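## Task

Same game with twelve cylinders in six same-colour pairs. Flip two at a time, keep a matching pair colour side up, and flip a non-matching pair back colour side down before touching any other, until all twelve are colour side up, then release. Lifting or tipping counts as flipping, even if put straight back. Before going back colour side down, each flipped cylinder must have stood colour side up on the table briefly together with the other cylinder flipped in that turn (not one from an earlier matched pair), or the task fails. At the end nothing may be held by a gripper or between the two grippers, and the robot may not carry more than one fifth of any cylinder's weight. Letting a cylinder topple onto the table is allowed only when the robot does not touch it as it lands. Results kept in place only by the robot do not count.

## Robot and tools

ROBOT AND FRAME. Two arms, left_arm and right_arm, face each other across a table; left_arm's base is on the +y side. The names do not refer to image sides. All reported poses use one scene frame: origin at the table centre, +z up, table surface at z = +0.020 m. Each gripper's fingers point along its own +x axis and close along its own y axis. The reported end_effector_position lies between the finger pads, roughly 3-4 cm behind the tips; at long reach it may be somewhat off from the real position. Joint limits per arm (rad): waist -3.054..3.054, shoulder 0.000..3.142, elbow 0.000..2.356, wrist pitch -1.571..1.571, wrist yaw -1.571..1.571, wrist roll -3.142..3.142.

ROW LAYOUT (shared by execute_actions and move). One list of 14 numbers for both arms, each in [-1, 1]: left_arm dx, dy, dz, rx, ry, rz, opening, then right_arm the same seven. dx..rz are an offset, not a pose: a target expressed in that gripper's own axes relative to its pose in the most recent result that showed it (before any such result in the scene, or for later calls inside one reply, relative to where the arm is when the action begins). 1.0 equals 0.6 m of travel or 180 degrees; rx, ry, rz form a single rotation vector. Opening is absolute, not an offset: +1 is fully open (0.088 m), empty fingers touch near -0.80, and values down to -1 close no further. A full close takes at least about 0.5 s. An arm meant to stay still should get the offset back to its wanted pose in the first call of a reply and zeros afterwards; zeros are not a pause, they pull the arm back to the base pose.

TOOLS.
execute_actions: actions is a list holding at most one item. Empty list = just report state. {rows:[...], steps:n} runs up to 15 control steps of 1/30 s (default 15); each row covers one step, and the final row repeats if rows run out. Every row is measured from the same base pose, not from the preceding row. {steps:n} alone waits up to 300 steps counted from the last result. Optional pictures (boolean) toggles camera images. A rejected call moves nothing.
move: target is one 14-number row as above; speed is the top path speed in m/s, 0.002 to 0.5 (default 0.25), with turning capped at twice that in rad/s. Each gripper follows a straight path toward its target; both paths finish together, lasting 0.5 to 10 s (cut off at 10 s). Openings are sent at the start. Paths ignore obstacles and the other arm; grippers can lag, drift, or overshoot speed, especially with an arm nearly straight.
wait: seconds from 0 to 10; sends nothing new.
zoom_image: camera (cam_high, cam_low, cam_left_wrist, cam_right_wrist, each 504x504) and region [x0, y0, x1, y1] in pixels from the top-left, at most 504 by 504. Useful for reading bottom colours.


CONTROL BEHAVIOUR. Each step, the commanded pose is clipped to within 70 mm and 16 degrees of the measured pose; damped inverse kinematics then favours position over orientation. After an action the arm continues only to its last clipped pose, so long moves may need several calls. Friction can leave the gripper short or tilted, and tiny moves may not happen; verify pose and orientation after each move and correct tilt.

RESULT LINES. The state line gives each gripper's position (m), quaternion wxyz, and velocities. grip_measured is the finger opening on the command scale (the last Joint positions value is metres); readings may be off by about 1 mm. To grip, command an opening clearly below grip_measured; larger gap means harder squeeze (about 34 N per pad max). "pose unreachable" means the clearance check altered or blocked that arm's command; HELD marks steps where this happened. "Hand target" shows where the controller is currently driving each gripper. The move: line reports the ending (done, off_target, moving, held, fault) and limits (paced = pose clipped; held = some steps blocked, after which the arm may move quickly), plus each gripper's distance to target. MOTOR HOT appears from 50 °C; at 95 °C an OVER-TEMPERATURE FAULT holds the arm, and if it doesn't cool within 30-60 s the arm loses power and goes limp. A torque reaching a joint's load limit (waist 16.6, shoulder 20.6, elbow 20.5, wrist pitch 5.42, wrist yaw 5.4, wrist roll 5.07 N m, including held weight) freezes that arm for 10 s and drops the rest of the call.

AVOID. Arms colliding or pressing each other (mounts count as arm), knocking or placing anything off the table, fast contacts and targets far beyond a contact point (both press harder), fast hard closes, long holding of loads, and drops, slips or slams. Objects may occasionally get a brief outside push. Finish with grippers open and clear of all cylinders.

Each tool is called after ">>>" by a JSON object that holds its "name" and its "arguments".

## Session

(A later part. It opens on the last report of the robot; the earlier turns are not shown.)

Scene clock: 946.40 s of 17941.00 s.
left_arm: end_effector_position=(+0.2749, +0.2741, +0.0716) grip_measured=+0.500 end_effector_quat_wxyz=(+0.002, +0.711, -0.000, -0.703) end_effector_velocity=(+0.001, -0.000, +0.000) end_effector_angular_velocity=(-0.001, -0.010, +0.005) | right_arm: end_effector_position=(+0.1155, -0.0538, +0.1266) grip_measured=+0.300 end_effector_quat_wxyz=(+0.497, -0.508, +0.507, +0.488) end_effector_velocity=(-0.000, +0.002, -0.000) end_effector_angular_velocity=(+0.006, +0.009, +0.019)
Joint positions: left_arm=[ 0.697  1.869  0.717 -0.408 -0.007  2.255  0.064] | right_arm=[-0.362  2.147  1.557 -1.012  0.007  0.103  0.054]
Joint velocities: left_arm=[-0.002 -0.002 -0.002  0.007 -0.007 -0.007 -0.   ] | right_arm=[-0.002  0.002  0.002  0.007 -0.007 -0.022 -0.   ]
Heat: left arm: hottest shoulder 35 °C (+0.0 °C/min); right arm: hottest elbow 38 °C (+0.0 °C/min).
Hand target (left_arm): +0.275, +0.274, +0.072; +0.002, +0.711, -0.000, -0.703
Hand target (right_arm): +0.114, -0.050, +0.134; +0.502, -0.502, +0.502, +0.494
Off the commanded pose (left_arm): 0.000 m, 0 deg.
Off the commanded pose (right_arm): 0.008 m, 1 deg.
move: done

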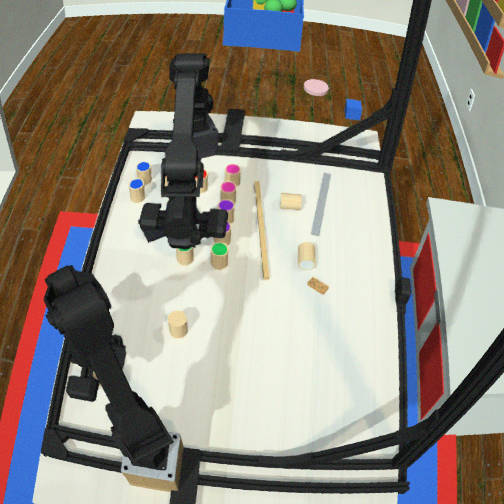

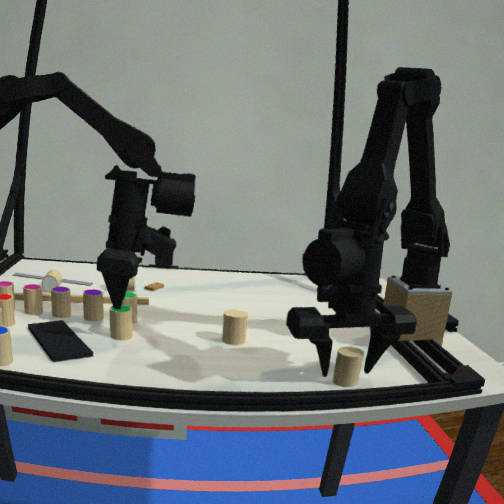

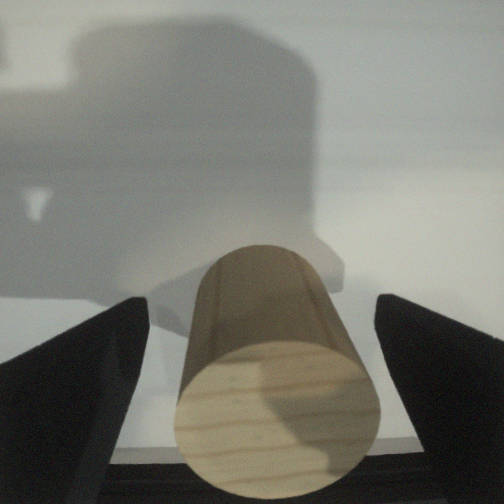

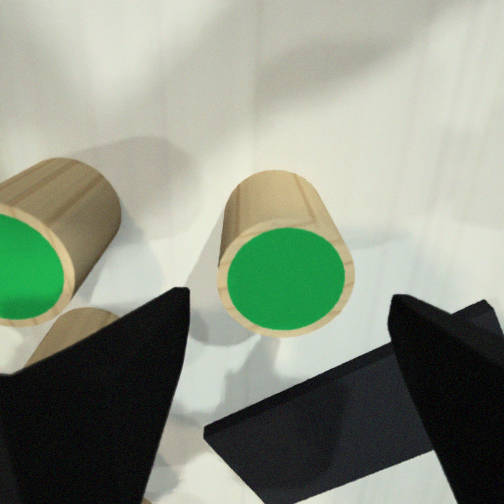

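>>> {"name": "execute_actions", "arguments": {"actions": [{"rows":[[0,0,0,0,0,0,-0.3,0,0,0,0,0,0,0.5]],"steps":12}], "pictures": false}}

>>> {"name": "move", "arguments": {"target": [-0.06,0,0,0,0,0,-0.3, 0,0,0,0,0,0,0.5], "speed": 0.2}}

>>> {"name": "move", "arguments": {"target": [-0.345,0.37,0.247,0,0,0.505,-0.3, -0.288,-0.025,-0.027,0,-0.508,0,0.5], "speed": 0.4}}

Scene clock: 953.77 s of 17941.00 s.
left_arm: end_effector_position=(+0.2748, +0.2743, +0.0715) grip_measured=+0.013 end_effector_quat_wxyz=(+0.002, +0.711, +0.000, -0.703) end_effector_velocity=(-0.000, +0.001, -0.001) end_effector_angular_velocity=(+0.003, -0.007, +0.005) | right_arm: end_effector_position=(+0.1155, -0.0539, +0.1270) grip_measured=+0.497 end_effector_quat_wxyz=(+0.497, -0.508, +0.507, +0.488) end_effector_velocity=(+0.000, -0.002, +0.002) end_effector_angular_velocity=(-0.003, +0.007, -0.010)
Joint positions: left_arm=[ 0.697  1.87   0.717 -0.408 -0.007  2.255  0.04 ] | right_arm=[-0.362  2.146  1.558 -1.013  0.007  0.103  0.063]
Joint velocities: left_arm=[-0.002 -0.002 -0.007  0.007 -0.007 -0.007 -0.   ] | right_arm=[-0.002 -0.007 -0.002 -0.007 -0.007  0.007  0.001]
Heat: left arm: hottest shoulder 35 °C (+1.0 °C/min); right arm: hottest elbow 38 °C (+0.0 °C/min).
Hand target (left_arm): +0.275, +0.274, +0.071; +0.002, +0.711, -0.000, -0.703
Hand target (right_arm): +0.115, -0.054, +0.127; +0.497, -0.508, +0.507, +0.488
Off the commanded pose (left_arm): 0.000 m, 0 deg.
Off the commanded pose (right_arm): 0.000 m, 0 deg.
Steps of this call (steps 1 to 90: nothing new was sent; then 3.97 s passed at rest; steps 91 to 102: all 12 steps of this action). Readings (end_effector_position):
91: left_arm (+0.2749, +0.2742, +0.0715) | right_arm (+0.1155, -0.0539, +0.1270)
92: left_arm (+0.2749, +0.2742, +0.0715) | right_arm (+0.1155, -0.0539, +0.1270)
94: left_arm (+0.2749, +0.2742, +0.0715) | right_arm (+0.1155, -0.0539, +0.1270)
98: left_arm (+0.2748, +0.2743, +0.0715) | right_arm (+0.1155, -0.0539, +0.1270)
102: the state above

Scene clock: 954.80 s of 17941.00 s.
left_arm: end_effector_position=(+0.2716, +0.2782, +0.1032) grip_measured=+0.011 end_effector_quat_wxyz=(-0.003, +0.707, +0.005, -0.707) end_effector_velocity=(-0.000, +0.001, +0.002) end_effector_angular_velocity=(+0.003, -0.007, +0.005) | right_arm: end_effector_position=(+0.1155, -0.0539, +0.1270) grip_measured=+0.500 end_effector_quat_wxyz=(+0.497, -0.508, +0.507, +0.488) end_effector_velocity=(+0.002, -0.004, -0.003) end_effector_angular_velocity=(-0.016, -0.009, +0.005)
Joint positions: left_arm=[ 0.697  1.758  0.751 -0.572 -0.007  2.255  0.04 ] | right_arm=[-0.362  2.146  1.558 -1.013  0.007  0.103  0.063]
Joint velocities: left_arm=[-0.002 -0.012 -0.002 -0.007 -0.007 -0.007 -0.   ] | right_arm=[-0.002  0.002 -0.007 -0.007  0.007 -0.007  0.   ]
Heat: left arm: hottest shoulder 35 °C (+1.0 °C/min); right arm: hottest elbow 38 °C (+0.0 °C/min).
Hand target (left_arm): +0.274, +0.274, +0.108; +0.002, +0.711, -0.000, -0.703
Hand target (right_arm): +0.115, -0.054, +0.127; +0.497, -0.508, +0.507, +0.488
Off the commanded pose (left_arm): 0.006 m, 1 deg.
Off the commanded pose (right_arm): 0.000 m, 0 deg.
move: done

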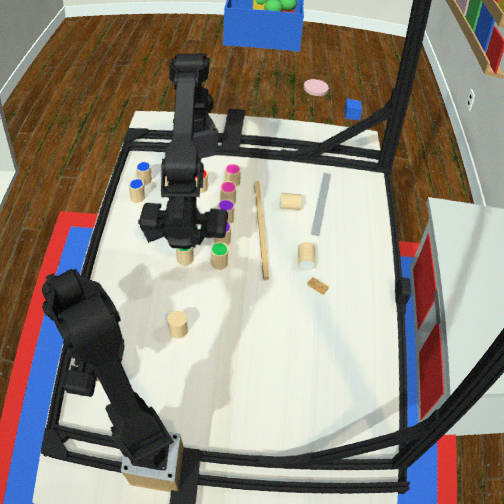

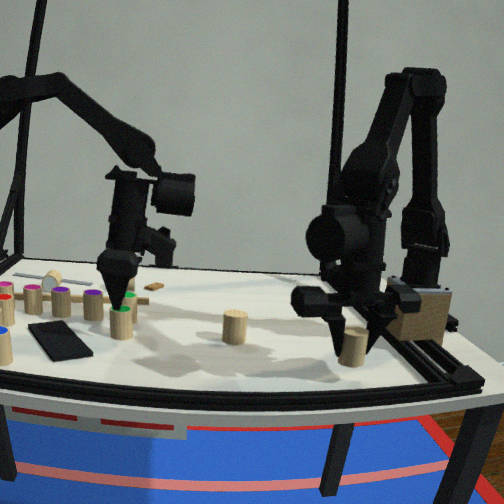

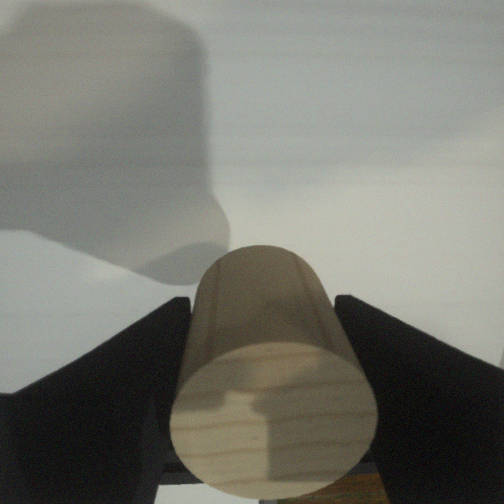

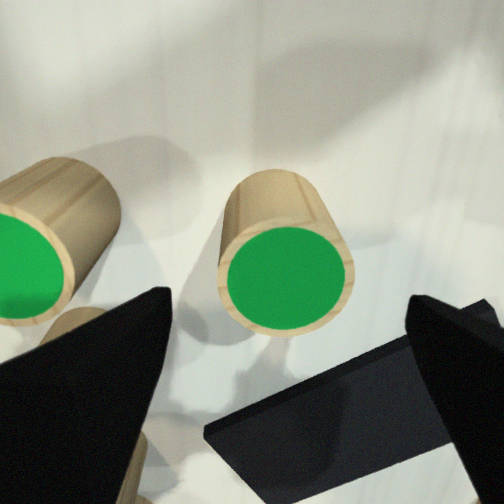

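Scene clock: 957.37 s of 17941.00 s.
left_arm: end_effector_position=(+0.1230, +0.0566, +0.3041) grip_measured=+0.010 end_effector_quat_wxyz=(+0.499, +0.500, -0.497, -0.504) end_effector_velocity=(-0.002, -0.001, +0.002) end_effector_angular_velocity=(-0.007, +0.007, +0.000) | right_arm: end_effector_position=(+0.1267, -0.0645, +0.3082) grip_measured=+0.500 end_effector_quat_wxyz=(+0.705, +0.001, -0.007, +0.709) end_effector_velocity=(-0.000, -0.001, -0.001) end_effector_angular_velocity=(+0.002, -0.007, +0.005)
Joint positions: left_arm=[0.049 1.627 0.506 1.113 0.042 1.565 0.039] | right_arm=[-0.352  1.392  0.444  0.96   0.1   -0.01   0.064]
Joint velocities: left_arm=[-0.007  0.002  0.002  0.007 -0.007 -0.007 -0.   ] | right_arm=[-0.002 -0.002 -0.007  0.007 -0.007 -0.007 -0.   ]
Heat: left arm: hottest shoulder 35 °C (+1.0 °C/min); right arm: hottest elbow 38 °C (+1.0 °C/min).
Hand target (left_arm): +0.122, +0.054, +0.309; +0.503, +0.496, -0.500, -0.501
Hand target (right_arm): +0.127, -0.065, +0.301; +0.705, -0.006, -0.003, +0.709
Off the commanded pose (left_arm): 0.005 m, 1 deg.
Off the commanded pose (right_arm): 0.008 m, 1 deg.
move: done

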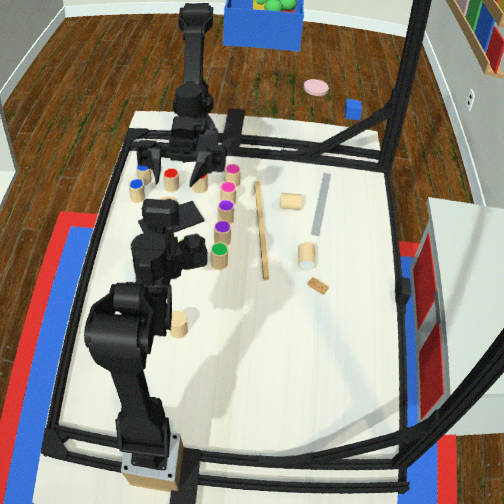

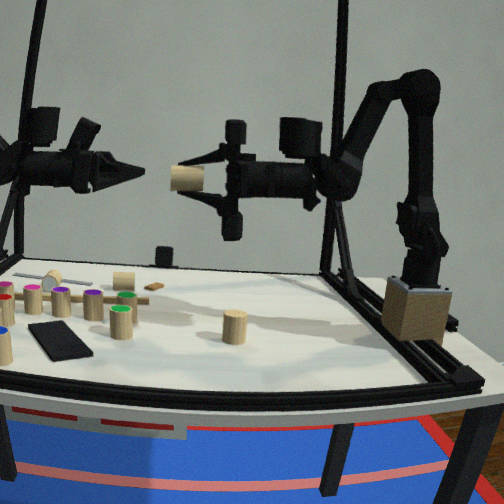

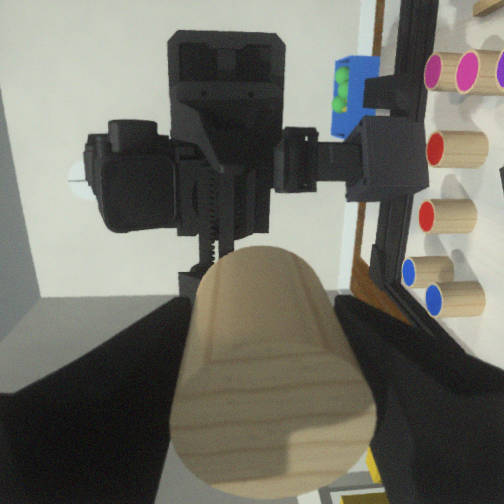

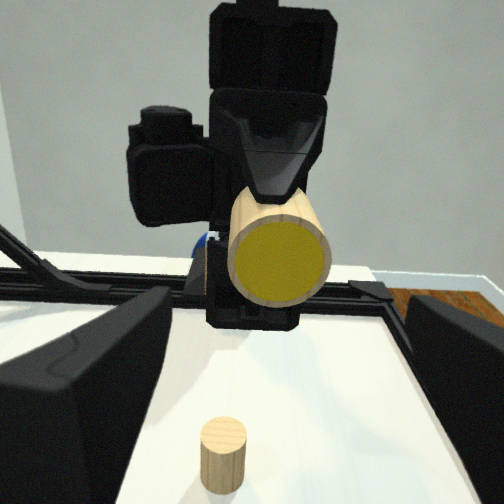

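>>> {"name": "move", "arguments": {"target": [0.1435,0.0157,0.003,0,0,0.004,-0.3, 0,0,-0.005,0,0.004,0,0.5], "speed": 0.15}}

>>> {"name": "execute_actions", "arguments": {"actions": [{"rows":[[0,0,0,0,0,0,-0.3,0,0,0,0,0,0,-0.3]],"steps":11}], "pictures": false}}

>>> {"name": "move", "arguments": {"target": [-0.06,0,0,0,0,0,0.5, -0.06,0,0,0,0,0,-0.3], "speed": 0.1}}

>>> {"name": "move", "arguments": {"target": [-0.19,-0.302,0.033,0,0,-0.497,0.5, 0.07,-0.245,-0.31,0,0.504,0,-0.3], "speed": 0.35}}

Scene clock: 966.33 s of 17941.00 s.
left_arm: end_effector_position=(+0.1222, -0.0263, +0.3095) grip_measured=+0.010 end_effector_quat_wxyz=(+0.500, +0.499, -0.498, -0.503) end_effector_velocity=(-0.002, -0.001, -0.005) end_effector_angular_velocity=(+0.022, +0.023, -0.010) | right_arm: end_effector_position=(+0.1269, -0.0645, +0.3051) grip_measured=+0.500 end_effector_quat_wxyz=(+0.706, -0.004, -0.004, +0.709) end_effector_velocity=(-0.000, -0.001, -0.002) end_effector_angular_velocity=(-0.007, -0.008, +0.005)
Joint positions: left_arm=[0.037 1.878 0.853 1.021 0.03  1.565 0.039] | right_arm=[-0.352  1.394  0.443  0.95   0.1   -0.01   0.064]
Joint velocities: left_arm=[-0.002  0.002  0.002 -0.022  0.007 -0.022  0.   ] | right_arm=[-0.002 -0.002 -0.002 -0.007 -0.007 -0.007 -0.   ]
Heat: left arm: hottest shoulder 35 °C (+1.0 °C/min); right arm: hottest wrist pitch 38 °C (+0.0 °C/min).
Hand target (left_arm): +0.121, -0.029, +0.312; +0.502, +0.497, -0.500, -0.501
Hand target (right_arm): +0.127, -0.064, +0.305; +0.706, -0.003, -0.003, +0.709
Off the commanded pose (left_arm): 0.005 m, 0 deg.
Off the commanded pose (right_arm): 0.000 m, 0 deg.
move: done

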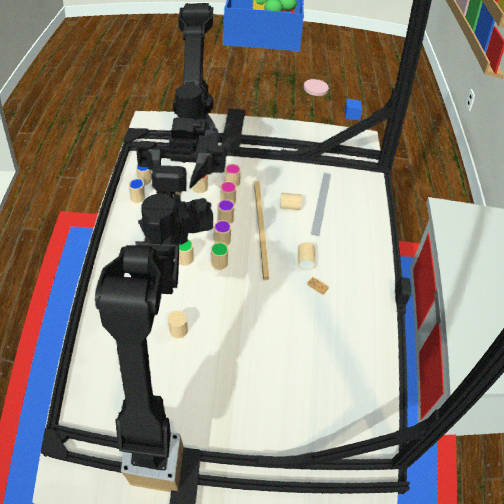

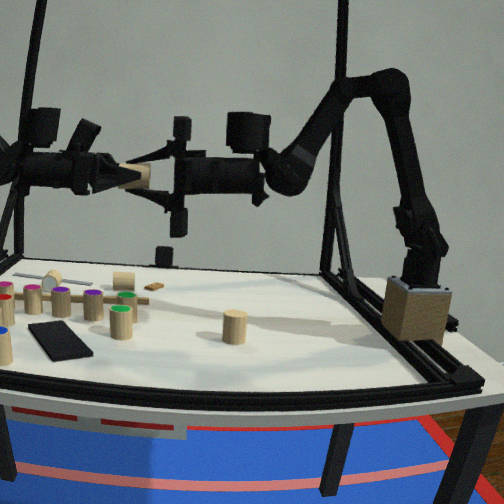

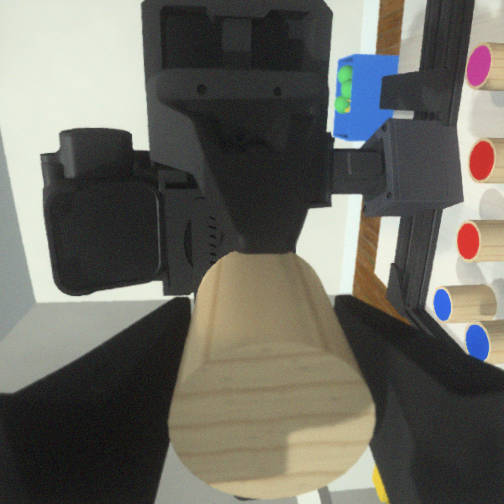

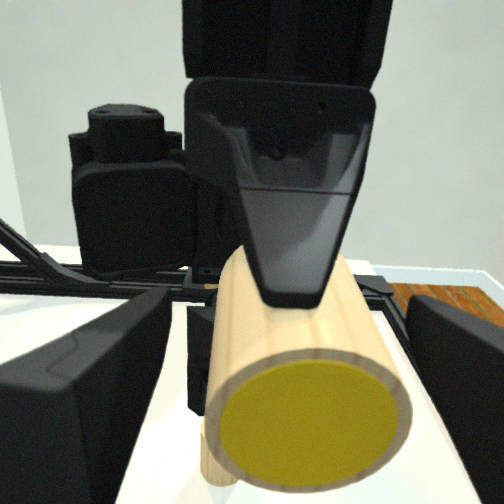

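Scene clock: 966.70 s of 17941.00 s.
left_arm: end_effector_position=(+0.1222, -0.0263, +0.3095) grip_measured=+0.010 end_effector_quat_wxyz=(+0.500, +0.499, -0.498, -0.503) end_effector_velocity=(-0.002, +0.001, -0.003) end_effector_angular_velocity=(+0.012, +0.008, -0.010) | right_arm: end_effector_position=(+0.1268, -0.0645, +0.3051) grip_measured=+0.001 end_effector_quat_wxyz=(+0.705, -0.004, -0.004, +0.709) end_effector_velocity=(+0.002, -0.000, -0.005) end_effector_angular_velocity=(-0.022, -0.010, +0.000)
Joint positions: left_arm=[0.037 1.878 0.853 1.021 0.03  1.565 0.039] | right_arm=[-0.352  1.394  0.443  0.95   0.1   -0.01   0.039]
Joint velocities: left_arm=[-0.002 -0.002 -0.007 -0.007  0.007 -0.007 -0.   ] | right_arm=[-0.007 -0.002 -0.002 -0.022 -0.007 -0.007 -0.   ]
Heat: left arm: hottest shoulder 35 °C (+1.0 °C/min); right arm: hottest wrist pitch 38 °C (+0.0 °C/min).
Hand target (left_arm): +0.122, -0.026, +0.309; +0.500, +0.499, -0.498, -0.503
Hand target (right_arm): +0.127, -0.065, +0.305; +0.705, -0.004, -0.004, +0.709
Off the commanded pose (left_arm): 0.000 m, 0 deg.
Off the commanded pose (right_arm): 0.000 m, 0 deg.
Steps of this call (steps 1 to 11: all 11 steps of this action). Readings (end_effector_position):
1: left_arm (+0.1222, -0.0263, +0.3095) | right_arm (+0.1269, -0.0645, +0.3051)
2: left_arm (+0.1222, -0.0263, +0.3095) | right_arm (+0.1269, -0.0645, +0.3051)
4: left_arm (+0.1222, -0.0263, +0.3095) | right_arm (+0.1269, -0.0645, +0.3051)
8: left_arm (+0.1222, -0.0263, +0.3095) | right_arm (+0.1268, -0.0645, +0.3051)
11: the state above

Scene clock: 967.77 s of 17941.00 s.
left_arm: end_effector_position=(+0.1213, +0.0069, +0.3069) grip_measured=+0.500 end_effector_quat_wxyz=(+0.498, +0.501, -0.496, -0.505) end_effector_velocity=(-0.000, +0.002, +0.001) end_effector_angular_velocity=(+0.002, +0.022, -0.005) | right_arm: end_effector_position=(+0.1268, -0.0978, +0.3048) grip_measured=+0.001 end_effector_quat_wxyz=(+0.705, -0.005, -0.003, +0.709) end_effector_velocity=(+0.000, -0.003, -0.006) end_effector_angular_velocity=(-0.022, +0.005, +0.005)
Joint positions: left_arm=[0.037 1.778 0.71  1.057 0.03  1.565 0.063] | right_arm=[-0.336  1.226  0.336  0.887  0.116 -0.01   0.039]
Joint velocities: left_arm=[ 0.002 -0.012 -0.007 -0.007  0.007 -0.022 -0.001] | right_arm=[-0.002 -0.012 -0.012 -0.022 -0.007  0.007 -0.   ]
Heat: left arm: hottest shoulder 35 °C (+1.0 °C/min); right arm: hottest wrist pitch 38 °C (-1.0 °C/min).
Hand target (left_arm): +0.122, +0.010, +0.310; +0.500, +0.499, -0.498, -0.503
Hand target (right_arm): +0.127, -0.100, +0.305; +0.705, -0.003, -0.004, +0.709
Off the commanded pose (left_arm): 0.004 m, 0 deg.
Off the commanded pose (right_arm): 0.003 m, 0 deg.
move: done

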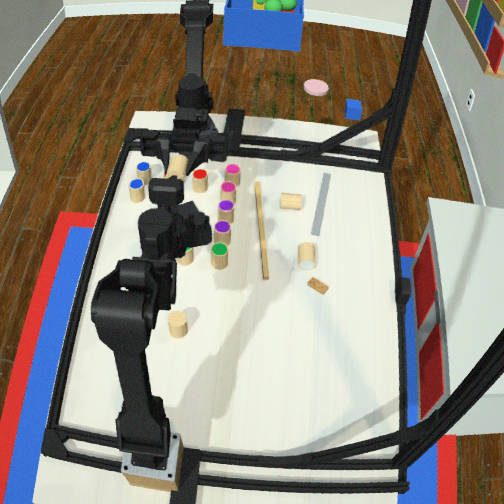

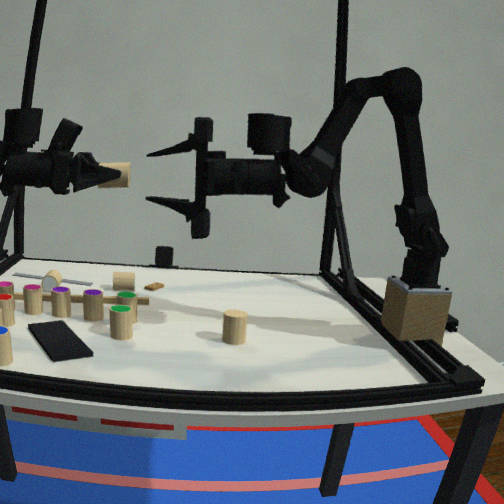

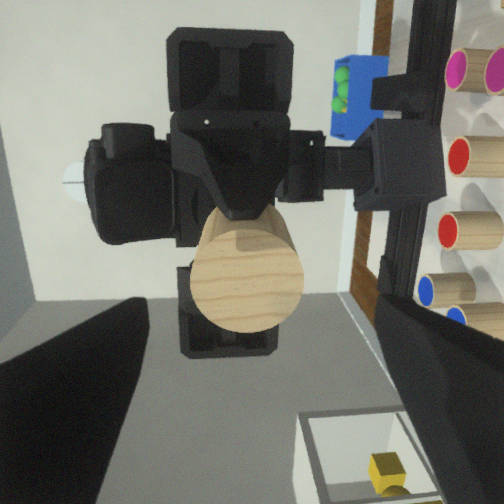

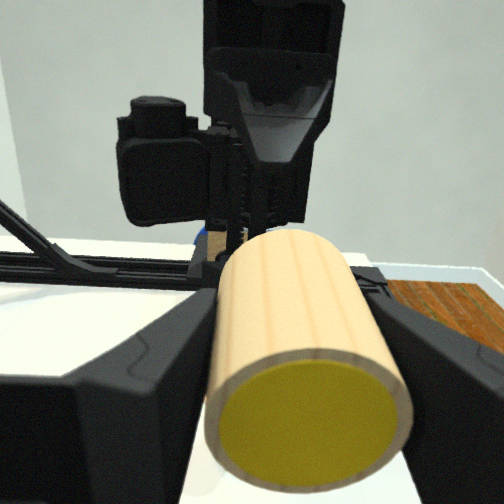

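Scene clock: 970.67 s of 17941.00 s.
left_arm: end_effector_position=(+0.1023, +0.1256, +0.1267) grip_measured=+0.500 end_effector_quat_wxyz=(+0.000, +0.706, +0.002, -0.708) end_effector_velocity=(-0.004, +0.003, -0.001) end_effector_angular_velocity=(+0.012, +0.007, -0.015) | right_arm: end_effector_position=(+0.2756, -0.0578, +0.1239) grip_measured=-0.001 end_effector_quat_wxyz=(+0.503, -0.502, +0.501, +0.494) end_effector_velocity=(+0.002, -0.002, -0.002) end_effector_angular_velocity=(-0.014, -0.003, +0.005)
Joint positions: left_arm=[-0.02   2.001  1.21  -0.783  0.003  1.539  0.063] | right_arm=[-0.761  2.178  1.596 -0.992  0.013 -0.296  0.039]
Joint velocities: left_arm=[-0.007  0.002 -0.002 -0.007  0.007  0.007 -0.   ] | right_arm=[-0.002  0.007  0.002 -0.007  0.007 -0.007 -0.   ]
Heat: left arm: hottest shoulder 35 °C (+0.0 °C/min); right arm: hottest elbow 38 °C (+0.0 °C/min).
Hand target (left_arm): +0.101, +0.123, +0.127; +0.000, +0.705, +0.002, -0.709
Hand target (right_arm): +0.277, -0.057, +0.120; +0.501, -0.505, +0.502, +0.492
Off the commanded pose (left_arm): 0.003 m, 0 deg.
Off the commanded pose (right_arm): 0.004 m, 1 deg.
move: done

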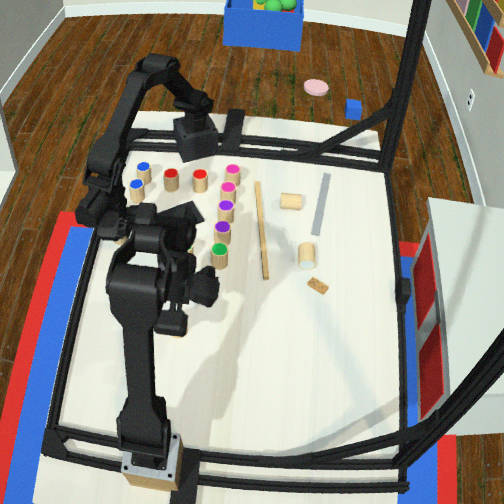

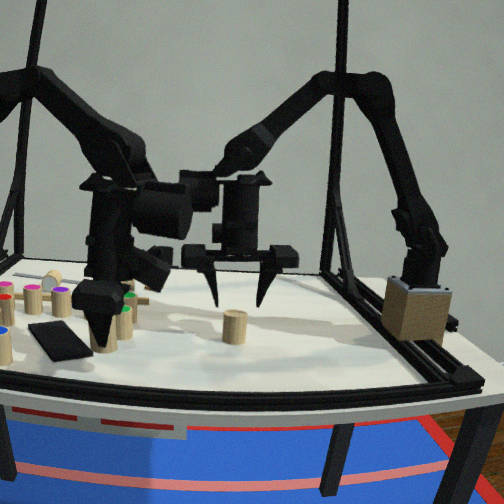

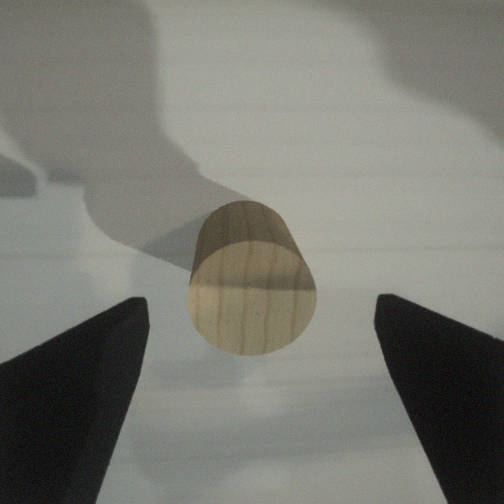

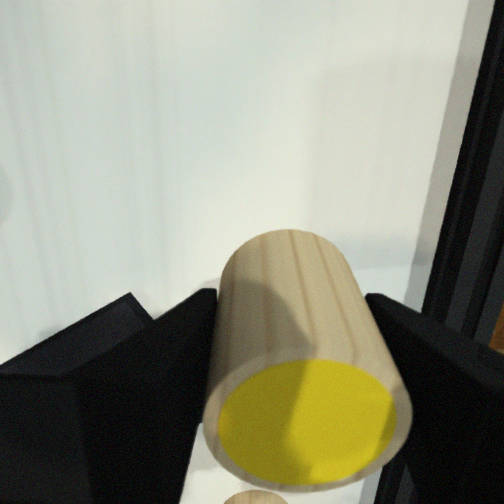

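>>> {"name": "move", "arguments": {"target": [0.09,0,-0.001,0,0,0,0.5, 0.082,0.008,0.003,0,0.007,0,-0.3], "speed": 0.1}}

>>> {"name": "execute_actions", "arguments": {"actions": [{"rows":[[0,0,0,0,0,0,-0.3,0,0,0,0,0,0,0.3]],"steps":12}]}}

>>> {"name": "move", "arguments": {"target": [-0.09,0,0,0,0,0,-0.3, -0.09,0,0,0,0,0,0.3], "speed": 0.2}}

>>> {"name": "move", "arguments": {"target": [-0.303,0.115,-0.037,0,0,0.503,-0.3, -0.29,0.234,-0.022,0,-0.508,0,0.5], "speed": 0.4}}

Scene clock: 980.70 s of 17941.00 s.
left_arm: end_effector_position=(+0.1020, +0.1232, +0.0760) grip_measured=+0.500 end_effector_quat_wxyz=(+0.004, +0.706, -0.001, -0.708) end_effector_velocity=(-0.003, +0.007, +0.001) end_effector_angular_velocity=(+0.022, +0.007, -0.000) | right_arm: end_effector_position=(+0.2730, -0.0535, +0.0815) grip_measured=-0.001 end_effector_quat_wxyz=(+0.503, -0.504, +0.502, +0.492) end_effector_velocity=(-0.001, -0.004, -0.001) end_effector_angular_velocity=(-0.014, -0.003, +0.024)
Joint positions: left_arm=[-0.02   2.118  1.148 -0.594  0.003  1.539  0.063] | right_arm=[-0.751  2.258  1.548 -0.867  0.015 -0.286  0.039]
Joint velocities: left_arm=[-0.007 -0.007 -0.007 -0.022  0.007 -0.007 -0.   ] | right_arm=[ 0.002 -0.002 -0.007 -0.007  0.007 -0.022 -0.   ]
Heat: left arm: hottest shoulder 35 °C (+0.0 °C/min); right arm: hottest elbow 38 °C (+0.0 °C/min).
Hand target (left_arm): +0.103, +0.126, +0.073; +0.000, +0.706, +0.002, -0.708
Hand target (right_arm): +0.272, -0.057, +0.075; +0.498, -0.508, +0.506, +0.488
Off the commanded pose (left_arm): 0.004 m, 1 deg.
Off the commanded pose (right_arm): 0.008 m, 1 deg.
move: done

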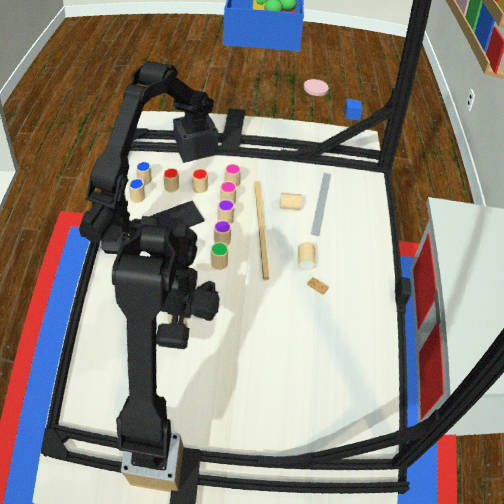

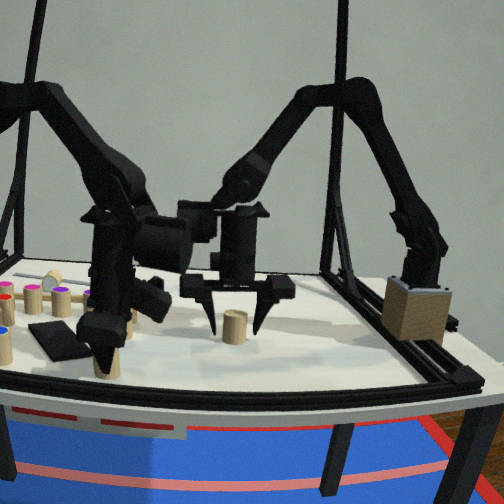

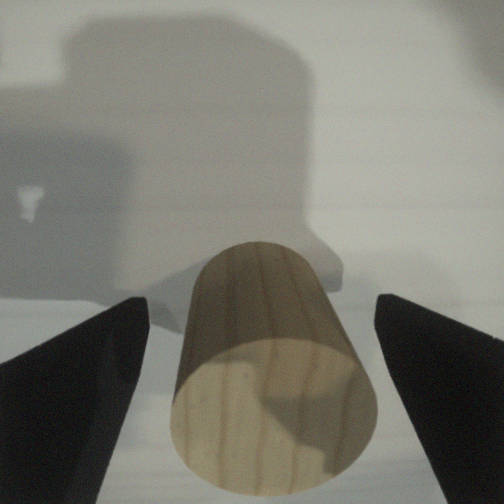

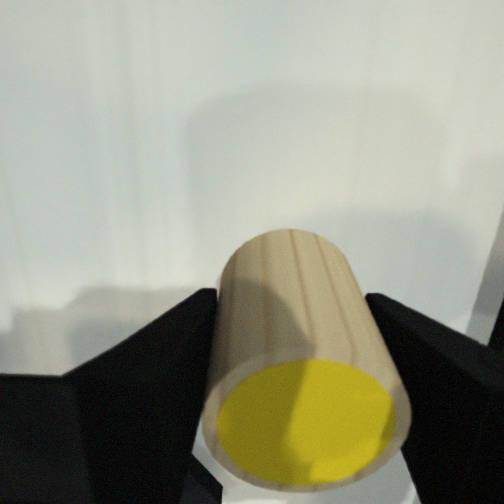

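Scene clock: 981.10 s of 17941.00 s.
left_arm: end_effector_position=(+0.1020, +0.1231, +0.0760) grip_measured=+0.016 end_effector_quat_wxyz=(+0.004, +0.706, -0.002, -0.708) end_effector_velocity=(-0.002, -0.001, +0.000) end_effector_angular_velocity=(-0.007, +0.008, +0.005) | right_arm: end_effector_position=(+0.2731, -0.0534, +0.0816) grip_measured=+0.290 end_effector_quat_wxyz=(+0.503, -0.504, +0.501, +0.492) end_effector_velocity=(-0.000, -0.000, +0.001) end_effector_angular_velocity=(-0.000, +0.008, +0.005)
Joint positions: left_arm=[-0.02   2.118  1.148 -0.593  0.003  1.539  0.04 ] | right_arm=[-0.751  2.258  1.548 -0.867  0.015 -0.286  0.053]
Joint velocities: left_arm=[-0.002 -0.002 -0.002  0.007  0.007 -0.007 -0.   ] | right_arm=[-0.002 -0.002  0.002 -0.007 -0.007 -0.007  0.005]
Heat: left arm: hottest shoulder 35 °C (+0.0 °C/min); right arm: hottest elbow 38 °C (+0.0 °C/min).
Hand target (left_arm): +0.102, +0.123, +0.076; +0.004, +0.706, -0.001, -0.708
Hand target (right_arm): +0.273, -0.053, +0.082; +0.503, -0.504, +0.501, +0.492
Off the commanded pose (left_arm): 0.000 m, 0 deg.
Off the commanded pose (right_arm): 0.000 m, 0 deg.
Steps of this call (steps 1 to 12: all 12 steps of this action). Readings (end_effector_position):
1: left_arm (+0.1020, +0.1232, +0.0760) | right_arm (+0.2731, -0.0534, +0.0816)
2: left_arm (+0.1020, +0.1232, +0.0760) | right_arm (+0.2731, -0.0534, +0.0816)
4: left_arm (+0.1020, +0.1232, +0.0760) | right_arm (+0.2730, -0.0534, +0.0816)
8: left_arm (+0.1020, +0.1231, +0.0760) | right_arm (+0.2730, -0.0534, +0.0816)
12: the state above

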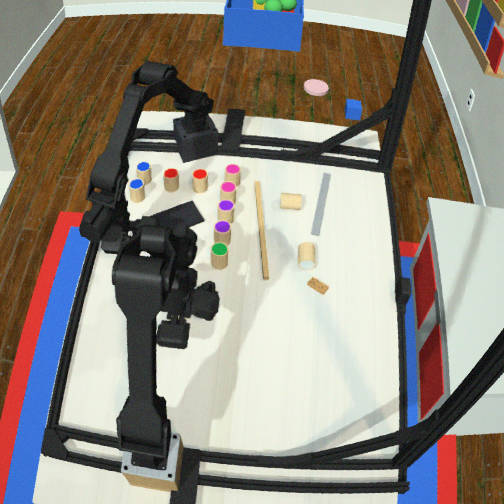

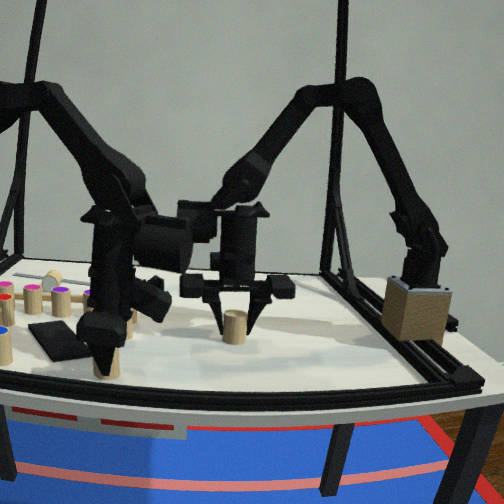

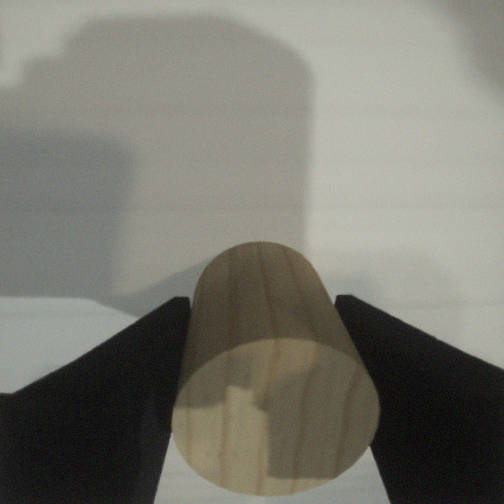

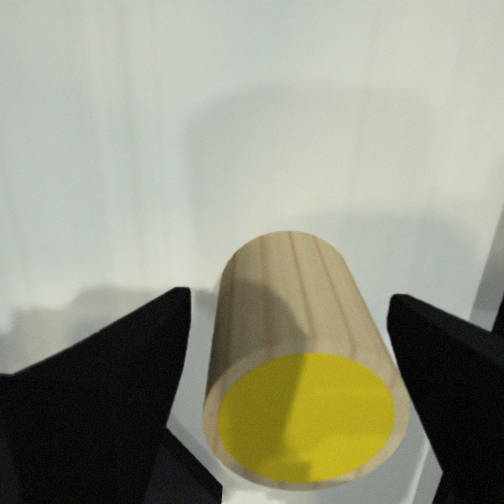

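Scene clock: 982.17 s of 17941.00 s.
left_arm: end_effector_position=(+0.1022, +0.1280, +0.1238) grip_measured=+0.015 end_effector_quat_wxyz=(-0.003, +0.706, +0.005, -0.708) end_effector_velocity=(-0.004, -0.003, +0.001) end_effector_angular_velocity=(-0.012, +0.008, -0.015) | right_arm: end_effector_position=(+0.2721, -0.0565, +0.1277) grip_measured=+0.300 end_effector_quat_wxyz=(+0.496, -0.507, +0.508, +0.489) end_effector_velocity=(-0.000, -0.001, +0.002) end_effector_angular_velocity=(-0.005, -0.006, +0.010)
Joint positions: left_arm=[-0.02   2.006  1.205 -0.782  0.003  1.539  0.04 ] | right_arm=[-0.751  2.194  1.638 -1.043  0.015 -0.285  0.054]
Joint velocities: left_arm=[-0.007 -0.002  0.002  0.007  0.007  0.007 -0.   ] | right_arm=[ 0.002 -0.002  0.002 -0.007  0.007 -0.007 -0.   ]
Heat: left arm: hottest shoulder 36 °C (+0.0 °C/min); right arm: hottest elbow 38 °C (+0.0 °C/min).
Hand target (left_arm): +0.102, +0.123, +0.130; +0.004, +0.706, -0.002, -0.708
Hand target (right_arm): +0.272, -0.053, +0.136; +0.503, -0.504, +0.501, +0.492
Off the commanded pose (left_arm): 0.008 m, 1 deg.
Off the commanded pose (right_arm): 0.009 m, 1 deg.
move: off_target (right_arm)

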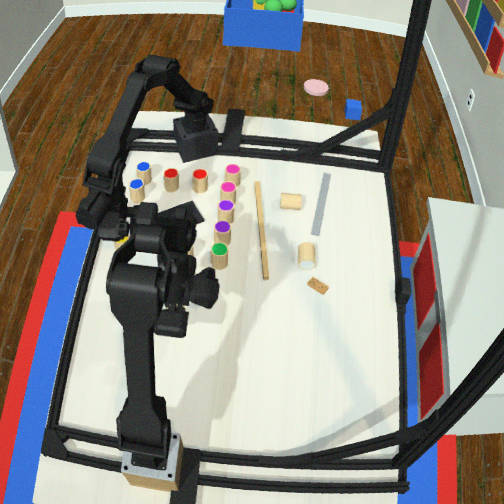

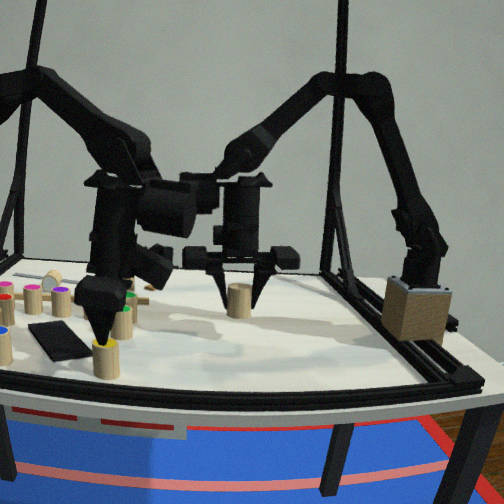

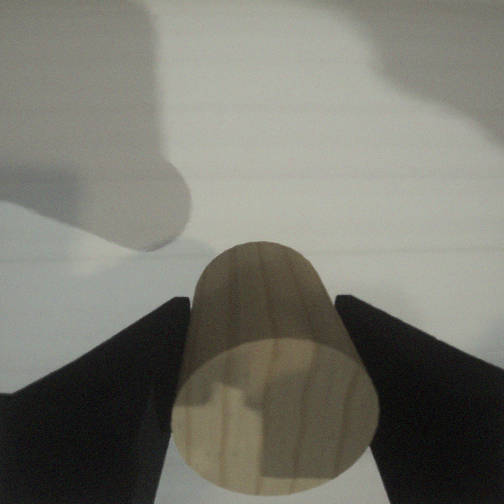

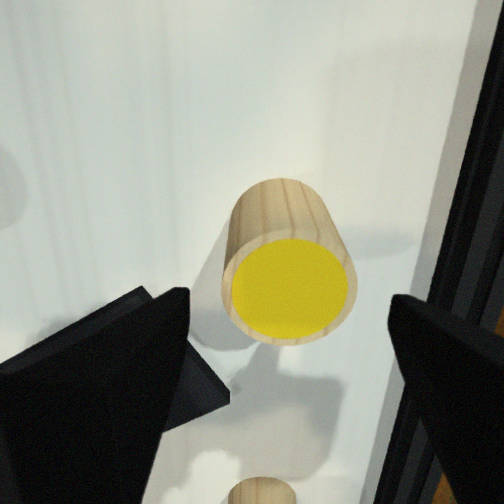

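Scene clock: 984.73 s of 17941.00 s.
left_arm: end_effector_position=(+0.1240, +0.0556, +0.3084) grip_measured=+0.013 end_effector_quat_wxyz=(+0.500, +0.499, -0.501, -0.500) end_effector_velocity=(-0.002, +0.001, +0.001) end_effector_angular_velocity=(-0.012, +0.007, -0.010) | right_arm: end_effector_position=(+0.1300, -0.0634, +0.3083) grip_measured=+0.500 end_effector_quat_wxyz=(+0.705, +0.003, -0.004, +0.709) end_effector_velocity=(-0.002, -0.001, +0.001) end_effector_angular_velocity=(+0.012, -0.006, +0.010)
Joint positions: left_arm=[0.052 1.622 0.513 1.11  0.044 1.571 0.04 ] | right_arm=[-0.367  1.393  0.449  0.954  0.085 -0.001  0.064]
Joint velocities: left_arm=[-0.002  0.002 -0.007  0.022  0.007 -0.007 -0.   ] | right_arm=[ 0.002  0.002 -0.007  0.022 -0.007 -0.007 -0.   ]
Heat: left arm: hottest shoulder 36 °C (+1.0 °C/min); right arm: hottest elbow 38 °C (+0.0 °C/min).
Hand target (left_arm): +0.125, +0.057, +0.305; +0.500, +0.500, -0.499, -0.502
Hand target (right_arm): +0.130, -0.064, +0.301; +0.706, -0.004, +0.001, +0.709
Off the commanded pose (left_arm): 0.004 m, 0 deg.
Off the commanded pose (right_arm): 0.007 m, 1 deg.
move: done

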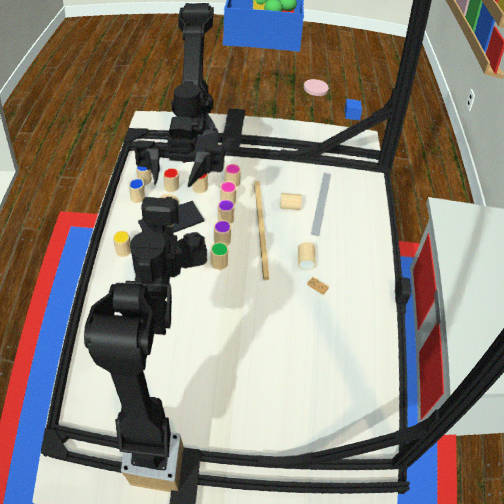

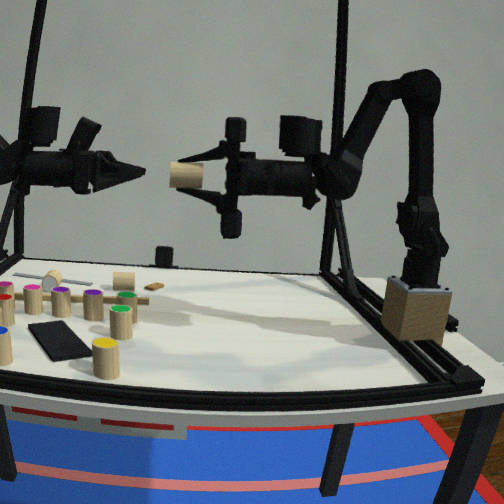

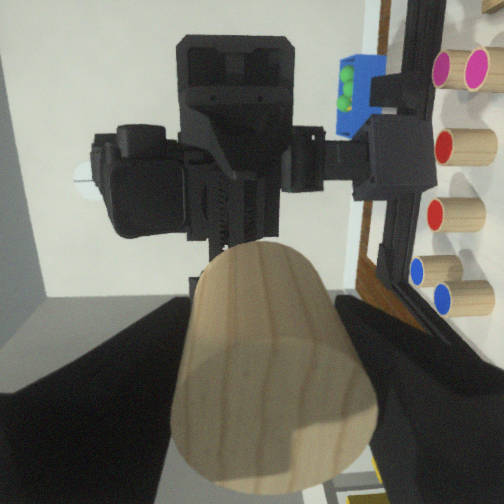

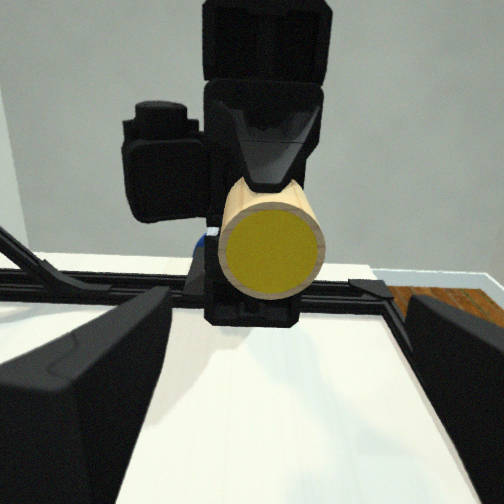

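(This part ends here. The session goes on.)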